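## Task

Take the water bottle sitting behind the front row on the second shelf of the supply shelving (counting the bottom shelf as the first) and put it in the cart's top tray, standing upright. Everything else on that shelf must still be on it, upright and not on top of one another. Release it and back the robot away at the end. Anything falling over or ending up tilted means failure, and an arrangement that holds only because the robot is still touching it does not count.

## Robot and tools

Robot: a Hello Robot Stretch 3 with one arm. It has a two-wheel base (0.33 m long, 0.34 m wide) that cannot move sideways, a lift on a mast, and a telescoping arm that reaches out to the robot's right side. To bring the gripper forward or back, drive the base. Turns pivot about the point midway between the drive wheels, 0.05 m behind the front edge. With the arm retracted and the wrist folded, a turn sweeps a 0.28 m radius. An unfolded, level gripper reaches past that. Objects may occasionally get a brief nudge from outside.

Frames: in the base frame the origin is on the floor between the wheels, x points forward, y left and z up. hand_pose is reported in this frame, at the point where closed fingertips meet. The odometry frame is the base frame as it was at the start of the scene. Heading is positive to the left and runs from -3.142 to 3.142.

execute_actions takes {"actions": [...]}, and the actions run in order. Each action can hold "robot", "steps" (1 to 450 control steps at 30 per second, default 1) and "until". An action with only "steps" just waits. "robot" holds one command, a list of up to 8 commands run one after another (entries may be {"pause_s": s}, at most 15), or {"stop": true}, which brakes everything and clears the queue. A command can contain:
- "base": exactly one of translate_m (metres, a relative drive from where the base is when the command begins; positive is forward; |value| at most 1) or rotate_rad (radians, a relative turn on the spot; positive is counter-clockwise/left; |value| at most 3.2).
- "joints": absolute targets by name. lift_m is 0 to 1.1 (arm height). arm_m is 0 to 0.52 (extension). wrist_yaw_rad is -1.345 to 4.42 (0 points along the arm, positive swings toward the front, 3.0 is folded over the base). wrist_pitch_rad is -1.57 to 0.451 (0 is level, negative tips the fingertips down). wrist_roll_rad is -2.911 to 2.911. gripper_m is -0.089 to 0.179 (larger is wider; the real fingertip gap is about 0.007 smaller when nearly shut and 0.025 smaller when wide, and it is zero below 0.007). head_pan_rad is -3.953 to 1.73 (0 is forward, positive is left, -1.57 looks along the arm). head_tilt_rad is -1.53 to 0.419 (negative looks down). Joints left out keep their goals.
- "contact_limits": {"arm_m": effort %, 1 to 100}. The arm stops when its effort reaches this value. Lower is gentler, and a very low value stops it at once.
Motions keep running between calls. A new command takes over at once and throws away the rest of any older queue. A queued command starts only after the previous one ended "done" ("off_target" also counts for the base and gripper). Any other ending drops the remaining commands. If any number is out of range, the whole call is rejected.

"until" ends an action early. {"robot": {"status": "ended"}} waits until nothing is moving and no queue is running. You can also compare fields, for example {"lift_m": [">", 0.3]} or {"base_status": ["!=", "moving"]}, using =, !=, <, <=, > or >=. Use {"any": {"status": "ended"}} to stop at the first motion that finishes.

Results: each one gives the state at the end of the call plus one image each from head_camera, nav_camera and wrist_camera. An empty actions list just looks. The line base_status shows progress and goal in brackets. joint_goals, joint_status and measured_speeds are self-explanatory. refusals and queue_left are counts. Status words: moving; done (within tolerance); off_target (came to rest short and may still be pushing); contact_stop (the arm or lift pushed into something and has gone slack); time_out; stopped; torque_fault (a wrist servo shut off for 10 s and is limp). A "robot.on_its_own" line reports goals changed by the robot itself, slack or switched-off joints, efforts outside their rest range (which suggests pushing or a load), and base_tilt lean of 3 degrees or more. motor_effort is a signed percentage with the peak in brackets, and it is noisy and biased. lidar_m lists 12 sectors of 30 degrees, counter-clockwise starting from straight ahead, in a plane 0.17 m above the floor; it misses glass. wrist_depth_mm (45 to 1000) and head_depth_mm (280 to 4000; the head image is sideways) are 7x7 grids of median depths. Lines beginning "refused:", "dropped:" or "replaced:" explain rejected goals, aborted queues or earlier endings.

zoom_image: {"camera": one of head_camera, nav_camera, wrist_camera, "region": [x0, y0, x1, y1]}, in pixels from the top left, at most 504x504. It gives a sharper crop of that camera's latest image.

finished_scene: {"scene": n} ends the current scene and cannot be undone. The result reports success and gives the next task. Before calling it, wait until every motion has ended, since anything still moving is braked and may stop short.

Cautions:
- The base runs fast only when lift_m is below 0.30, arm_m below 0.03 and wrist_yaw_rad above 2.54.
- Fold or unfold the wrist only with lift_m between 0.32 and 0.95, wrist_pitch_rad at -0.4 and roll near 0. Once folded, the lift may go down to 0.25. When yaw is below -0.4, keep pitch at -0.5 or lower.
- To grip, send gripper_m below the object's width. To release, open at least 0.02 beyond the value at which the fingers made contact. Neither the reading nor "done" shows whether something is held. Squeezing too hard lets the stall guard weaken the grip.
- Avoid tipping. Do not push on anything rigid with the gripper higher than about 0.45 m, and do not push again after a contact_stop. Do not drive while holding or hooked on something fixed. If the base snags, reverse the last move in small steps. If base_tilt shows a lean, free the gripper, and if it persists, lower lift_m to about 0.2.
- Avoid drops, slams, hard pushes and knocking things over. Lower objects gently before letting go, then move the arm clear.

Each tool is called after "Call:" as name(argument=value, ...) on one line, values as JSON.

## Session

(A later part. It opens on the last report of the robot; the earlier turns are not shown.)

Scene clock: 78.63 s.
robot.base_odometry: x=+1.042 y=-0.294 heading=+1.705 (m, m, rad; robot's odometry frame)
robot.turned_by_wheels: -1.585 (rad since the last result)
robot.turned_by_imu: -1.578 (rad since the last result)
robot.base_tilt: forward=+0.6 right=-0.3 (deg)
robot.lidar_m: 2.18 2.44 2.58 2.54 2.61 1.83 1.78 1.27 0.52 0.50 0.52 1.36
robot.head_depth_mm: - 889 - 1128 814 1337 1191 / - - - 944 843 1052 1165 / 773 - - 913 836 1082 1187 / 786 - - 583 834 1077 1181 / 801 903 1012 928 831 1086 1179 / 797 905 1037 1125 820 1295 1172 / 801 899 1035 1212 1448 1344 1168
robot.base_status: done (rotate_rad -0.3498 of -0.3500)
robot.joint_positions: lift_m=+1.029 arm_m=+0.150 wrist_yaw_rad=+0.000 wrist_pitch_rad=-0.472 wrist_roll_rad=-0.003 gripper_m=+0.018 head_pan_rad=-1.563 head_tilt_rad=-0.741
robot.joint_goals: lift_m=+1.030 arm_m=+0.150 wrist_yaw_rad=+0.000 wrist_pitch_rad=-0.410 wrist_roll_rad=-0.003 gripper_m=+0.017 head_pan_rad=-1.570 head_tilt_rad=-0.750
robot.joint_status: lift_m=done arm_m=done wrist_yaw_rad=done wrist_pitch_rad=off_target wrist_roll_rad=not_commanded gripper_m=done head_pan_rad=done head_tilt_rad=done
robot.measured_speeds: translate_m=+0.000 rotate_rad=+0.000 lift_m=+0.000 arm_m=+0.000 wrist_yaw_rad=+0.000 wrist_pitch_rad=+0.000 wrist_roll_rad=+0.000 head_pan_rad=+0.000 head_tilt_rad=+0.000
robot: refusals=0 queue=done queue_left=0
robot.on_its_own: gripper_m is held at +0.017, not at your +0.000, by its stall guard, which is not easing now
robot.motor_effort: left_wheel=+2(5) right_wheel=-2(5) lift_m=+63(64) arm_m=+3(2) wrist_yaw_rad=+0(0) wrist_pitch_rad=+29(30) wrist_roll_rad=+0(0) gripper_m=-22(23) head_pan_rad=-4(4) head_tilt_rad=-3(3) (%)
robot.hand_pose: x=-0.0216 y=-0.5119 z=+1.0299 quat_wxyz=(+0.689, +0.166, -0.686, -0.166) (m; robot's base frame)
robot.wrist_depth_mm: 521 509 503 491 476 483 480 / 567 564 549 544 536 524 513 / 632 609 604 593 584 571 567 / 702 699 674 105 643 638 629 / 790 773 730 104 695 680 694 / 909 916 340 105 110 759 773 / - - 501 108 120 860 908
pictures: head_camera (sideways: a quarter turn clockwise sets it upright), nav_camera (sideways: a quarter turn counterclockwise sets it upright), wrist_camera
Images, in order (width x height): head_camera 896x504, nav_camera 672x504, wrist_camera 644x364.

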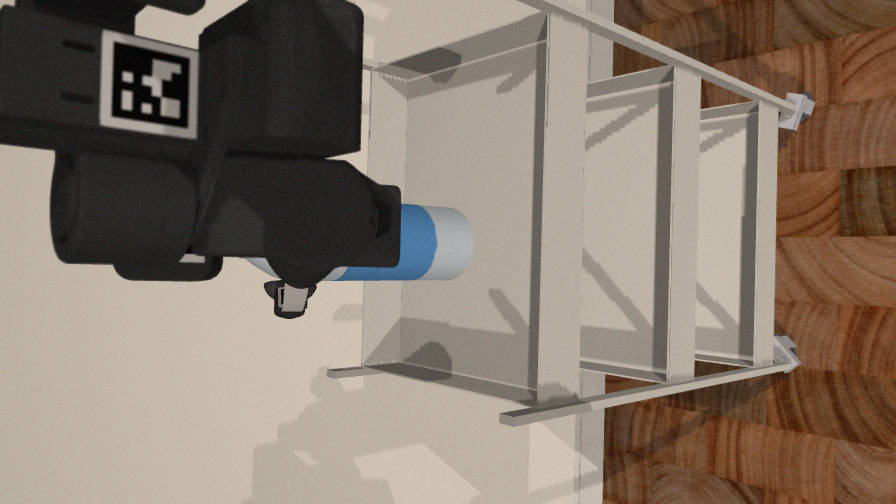

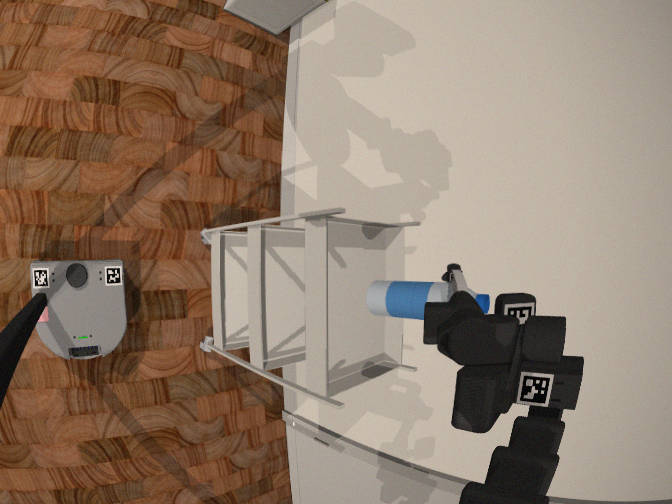

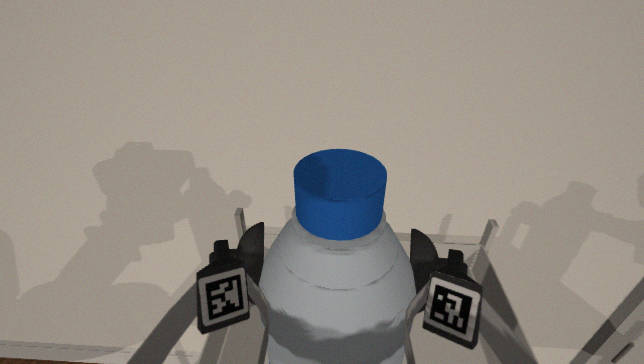

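Call:
execute_actions(actions=[{"robot":[{"joints":{"arm_m":0.3,"lift_m":0.97}},{"joints":{"lift_m":0.83}},{"joints":{"lift_m":0.81}}],"steps":450,"until":{"robot":{"status":"ended"}}}])

Scene clock: 83.90 s.
robot.base_odometry: x=+1.042 y=-0.294 heading=+1.705 (m, m, rad; robot's odometry frame)
robot.turned_by_wheels: +0.000 (rad since the last result)
robot.turned_by_imu: +0.001 (rad since the last result)
robot.base_tilt: forward=+0.6 right=-0.3 (deg)
robot.lidar_m: 2.19 2.43 2.58 2.54 2.61 1.83 1.78 1.27 0.52 0.50 0.52 1.36
robot.head_depth_mm: 795 898 1030 1146 - - - / 802 900 1011 - 1032 1077 1156 / 797 904 989 - 836 1078 1185 / 801 901 1008 867 834 1076 1172 / 799 902 1013 928 829 1076 1173 / 796 901 1030 1130 815 1289 1170 / 797 902 1031 1212 1452 1338 1163
robot.base_status: done (rotate_rad -0.3498 of -0.3500)
robot.joint_positions: lift_m=+0.811 arm_m=+0.300 wrist_yaw_rad=+0.000 wrist_pitch_rad=-0.467 wrist_roll_rad=-0.003 gripper_m=+0.018 head_pan_rad=-1.563 head_tilt_rad=-0.741
robot.joint_goals: lift_m=+0.810 arm_m=+0.300 wrist_yaw_rad=+0.000 wrist_pitch_rad=-0.410 wrist_roll_rad=-0.003 gripper_m=+0.017 head_pan_rad=-1.570 head_tilt_rad=-0.750
robot.joint_status: lift_m=done arm_m=done wrist_yaw_rad=done wrist_pitch_rad=off_target wrist_roll_rad=not_commanded gripper_m=done head_pan_rad=done head_tilt_rad=done
robot.measured_speeds: translate_m=+0.000 rotate_rad=+0.000 lift_m=+0.000 arm_m=+0.000 wrist_yaw_rad=+0.000 wrist_pitch_rad=+0.000 wrist_roll_rad=+0.000 head_pan_rad=+0.000 head_tilt_rad=+0.000
robot: refusals=0 queue=done queue_left=0
robot.on_its_own: gripper_m is held at +0.017, not at your +0.000, by its stall guard, which is not easing now
robot.motor_effort: left_wheel=+2(2) right_wheel=-2(1) lift_m=+20(64) arm_m=+3(6) wrist_yaw_rad=+0(0) wrist_pitch_rad=+26(29) wrist_roll_rad=+0(0) gripper_m=-22(22) head_pan_rad=-5(4) head_tilt_rad=-4(4) (%)
robot.hand_pose: x=-0.0216 y=-0.6627 z=+0.8125 quat_wxyz=(+0.689, +0.164, -0.687, -0.164) (m; robot's base frame)
robot.wrist_depth_mm: 374 368 362 358 348 347 340 / 409 403 398 388 383 374 370 / 454 439 440 420 422 414 403 / 500 493 461 105 447 446 431 / 570 532 379 104 362 368 350 / 655 312 216 106 110 332 317 / 749 256 279 108 120 288 287
pictures: head_camera (sideways: a quarter turn clockwise sets it upright), nav_camera (sideways: a quarter turn counterclockwise sets it upright), wrist_camera
Images, in order (width x height): head_camera 896x504, nav_camera 672x504, wrist_camera 644x364.

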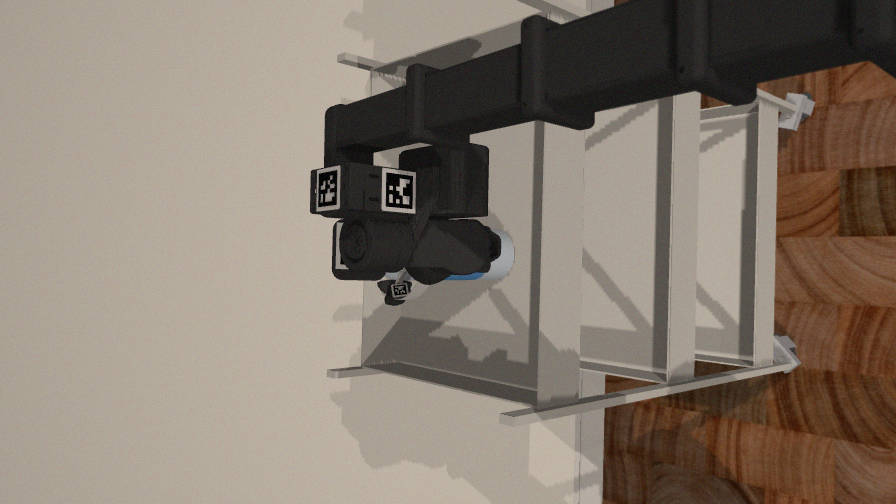

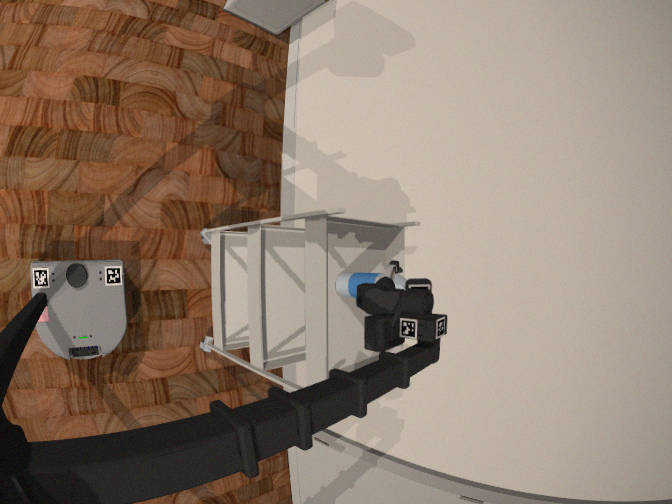

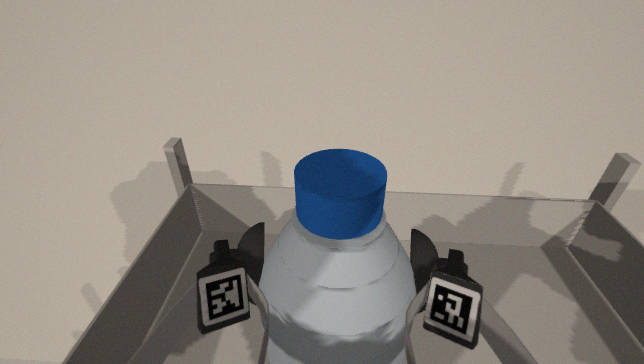

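Call:
execute_actions(actions=[{"robot":[{"joints":{"lift_m":0.8}},{"joints":{"gripper_m":0.12}},{"joints":{"arm_m":0,"head_pan_rad":-0.3,"head_tilt_rad":-0.4}}],"steps":450,"until":{"robot":{"status":"ended"}}}])

Scene clock: 89.53 s.
robot.base_odometry: x=+1.042 y=-0.294 heading=+1.705 (m, m, rad; robot's odometry frame)
robot.turned_by_wheels: +0.000 (rad since the last result)
robot.turned_by_imu: +0.001 (rad since the last result)
robot.base_tilt: forward=+0.7 right=-0.3 (deg)
robot.lidar_m: 2.19 2.43 2.58 2.54 2.62 1.83 1.77 1.27 0.52 0.50 0.52 1.36
robot.head_depth_mm: 1385 1440 1498 1539 1598 1643 1429 / 1644 1722 1779 1845 1751 1773 1421 / 2035 2119 2215 2203 1662 1724 1437 / 2389 2531 2718 2896 1724 1713 1435 / 2329 2485 2667 2901 2291 1748 1411 / 2259 2390 2598 2762 2289 1754 1414 / 2204 2334 2533 2712 2297 1744 1418
robot.base_status: done (rotate_rad -0.3499 of -0.3500)
robot.joint_positions: lift_m=+0.801 arm_m=+0.000 wrist_yaw_rad=-0.001 wrist_pitch_rad=-0.424 wrist_roll_rad=-0.003 gripper_m=+0.120 head_pan_rad=-0.307 head_tilt_rad=-0.409
robot.joint_goals: lift_m=+0.800 arm_m=+0.000 wrist_yaw_rad=+0.000 wrist_pitch_rad=-0.410 wrist_roll_rad=-0.003 gripper_m=+0.120 head_pan_rad=-0.300 head_tilt_rad=-0.400
robot.joint_status: lift_m=done arm_m=done wrist_yaw_rad=done wrist_pitch_rad=off_target wrist_roll_rad=not_commanded gripper_m=done head_pan_rad=done head_tilt_rad=done
robot.measured_speeds: translate_m=+0.000 rotate_rad=+0.000 lift_m=+0.000 arm_m=+0.000 wrist_yaw_rad=+0.000 wrist_pitch_rad=+0.000 wrist_roll_rad=+0.000 head_pan_rad=+0.000 head_tilt_rad=+0.000
robot: refusals=0 queue=done queue_left=0
robot.motor_effort: left_wheel=+2(2) right_wheel=-2(2) lift_m=+17(20) arm_m=-2(5) wrist_yaw_rad=+0(2) wrist_pitch_rad=+7(27) wrist_roll_rad=+0(0) gripper_m=+0(95) head_pan_rad=+4(48) head_tilt_rad=+4(21) (%)
robot.hand_pose: x=-0.0216 y=-0.3689 z=+0.8120 quat_wxyz=(+0.693, +0.149, -0.690, -0.149) (m; robot's base frame)
robot.wrist_depth_mm: 662 649 650 614 627 610 594 / 719 712 688 382 665 649 654 / 777 770 646 605 621 701 705 / 876 818 494 465 517 470 757 / 984 921 347 339 337 337 325 / - - 659 643 653 - 866 / 982 - 564 577 577 551 -
pictures: head_camera (sideways: a quarter turn clockwise sets it upright), nav_camera (sideways: a quarter turn counterclockwise sets it upright), wrist_camera
Images, in order (width x height): head_camera 896x504, nav_camera 672x504, wrist_camera 644x364.

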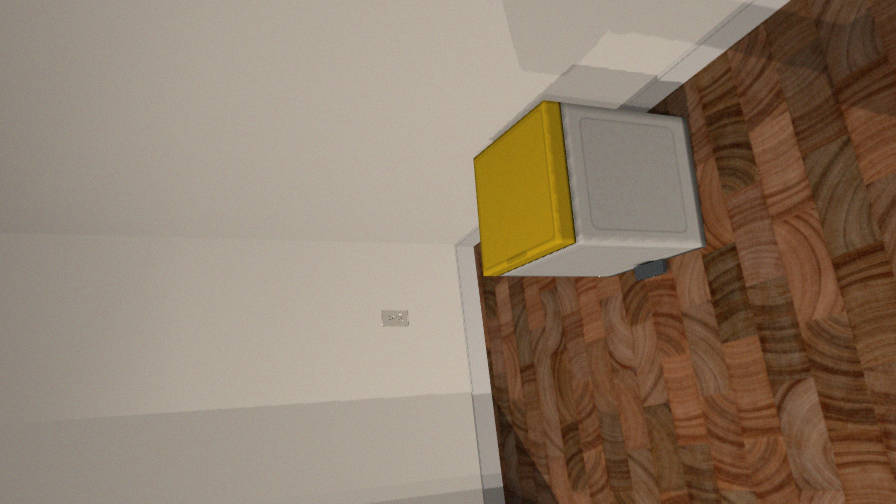

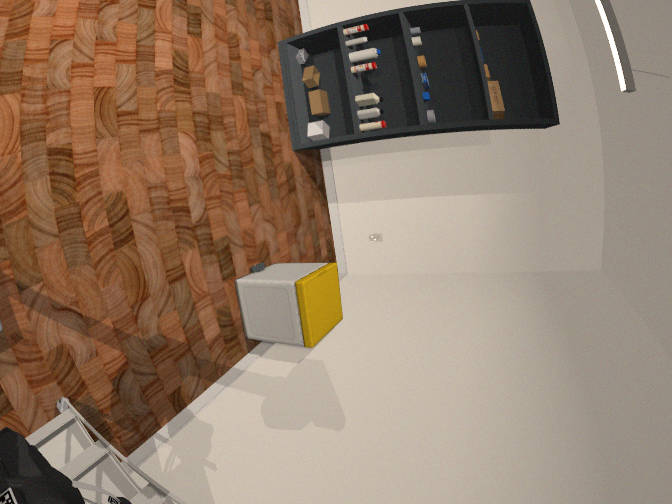

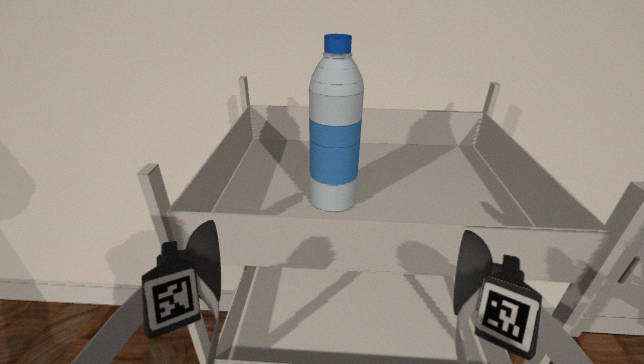

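Call:
finished_scene(scene=1)

The scene is finished: the task was done.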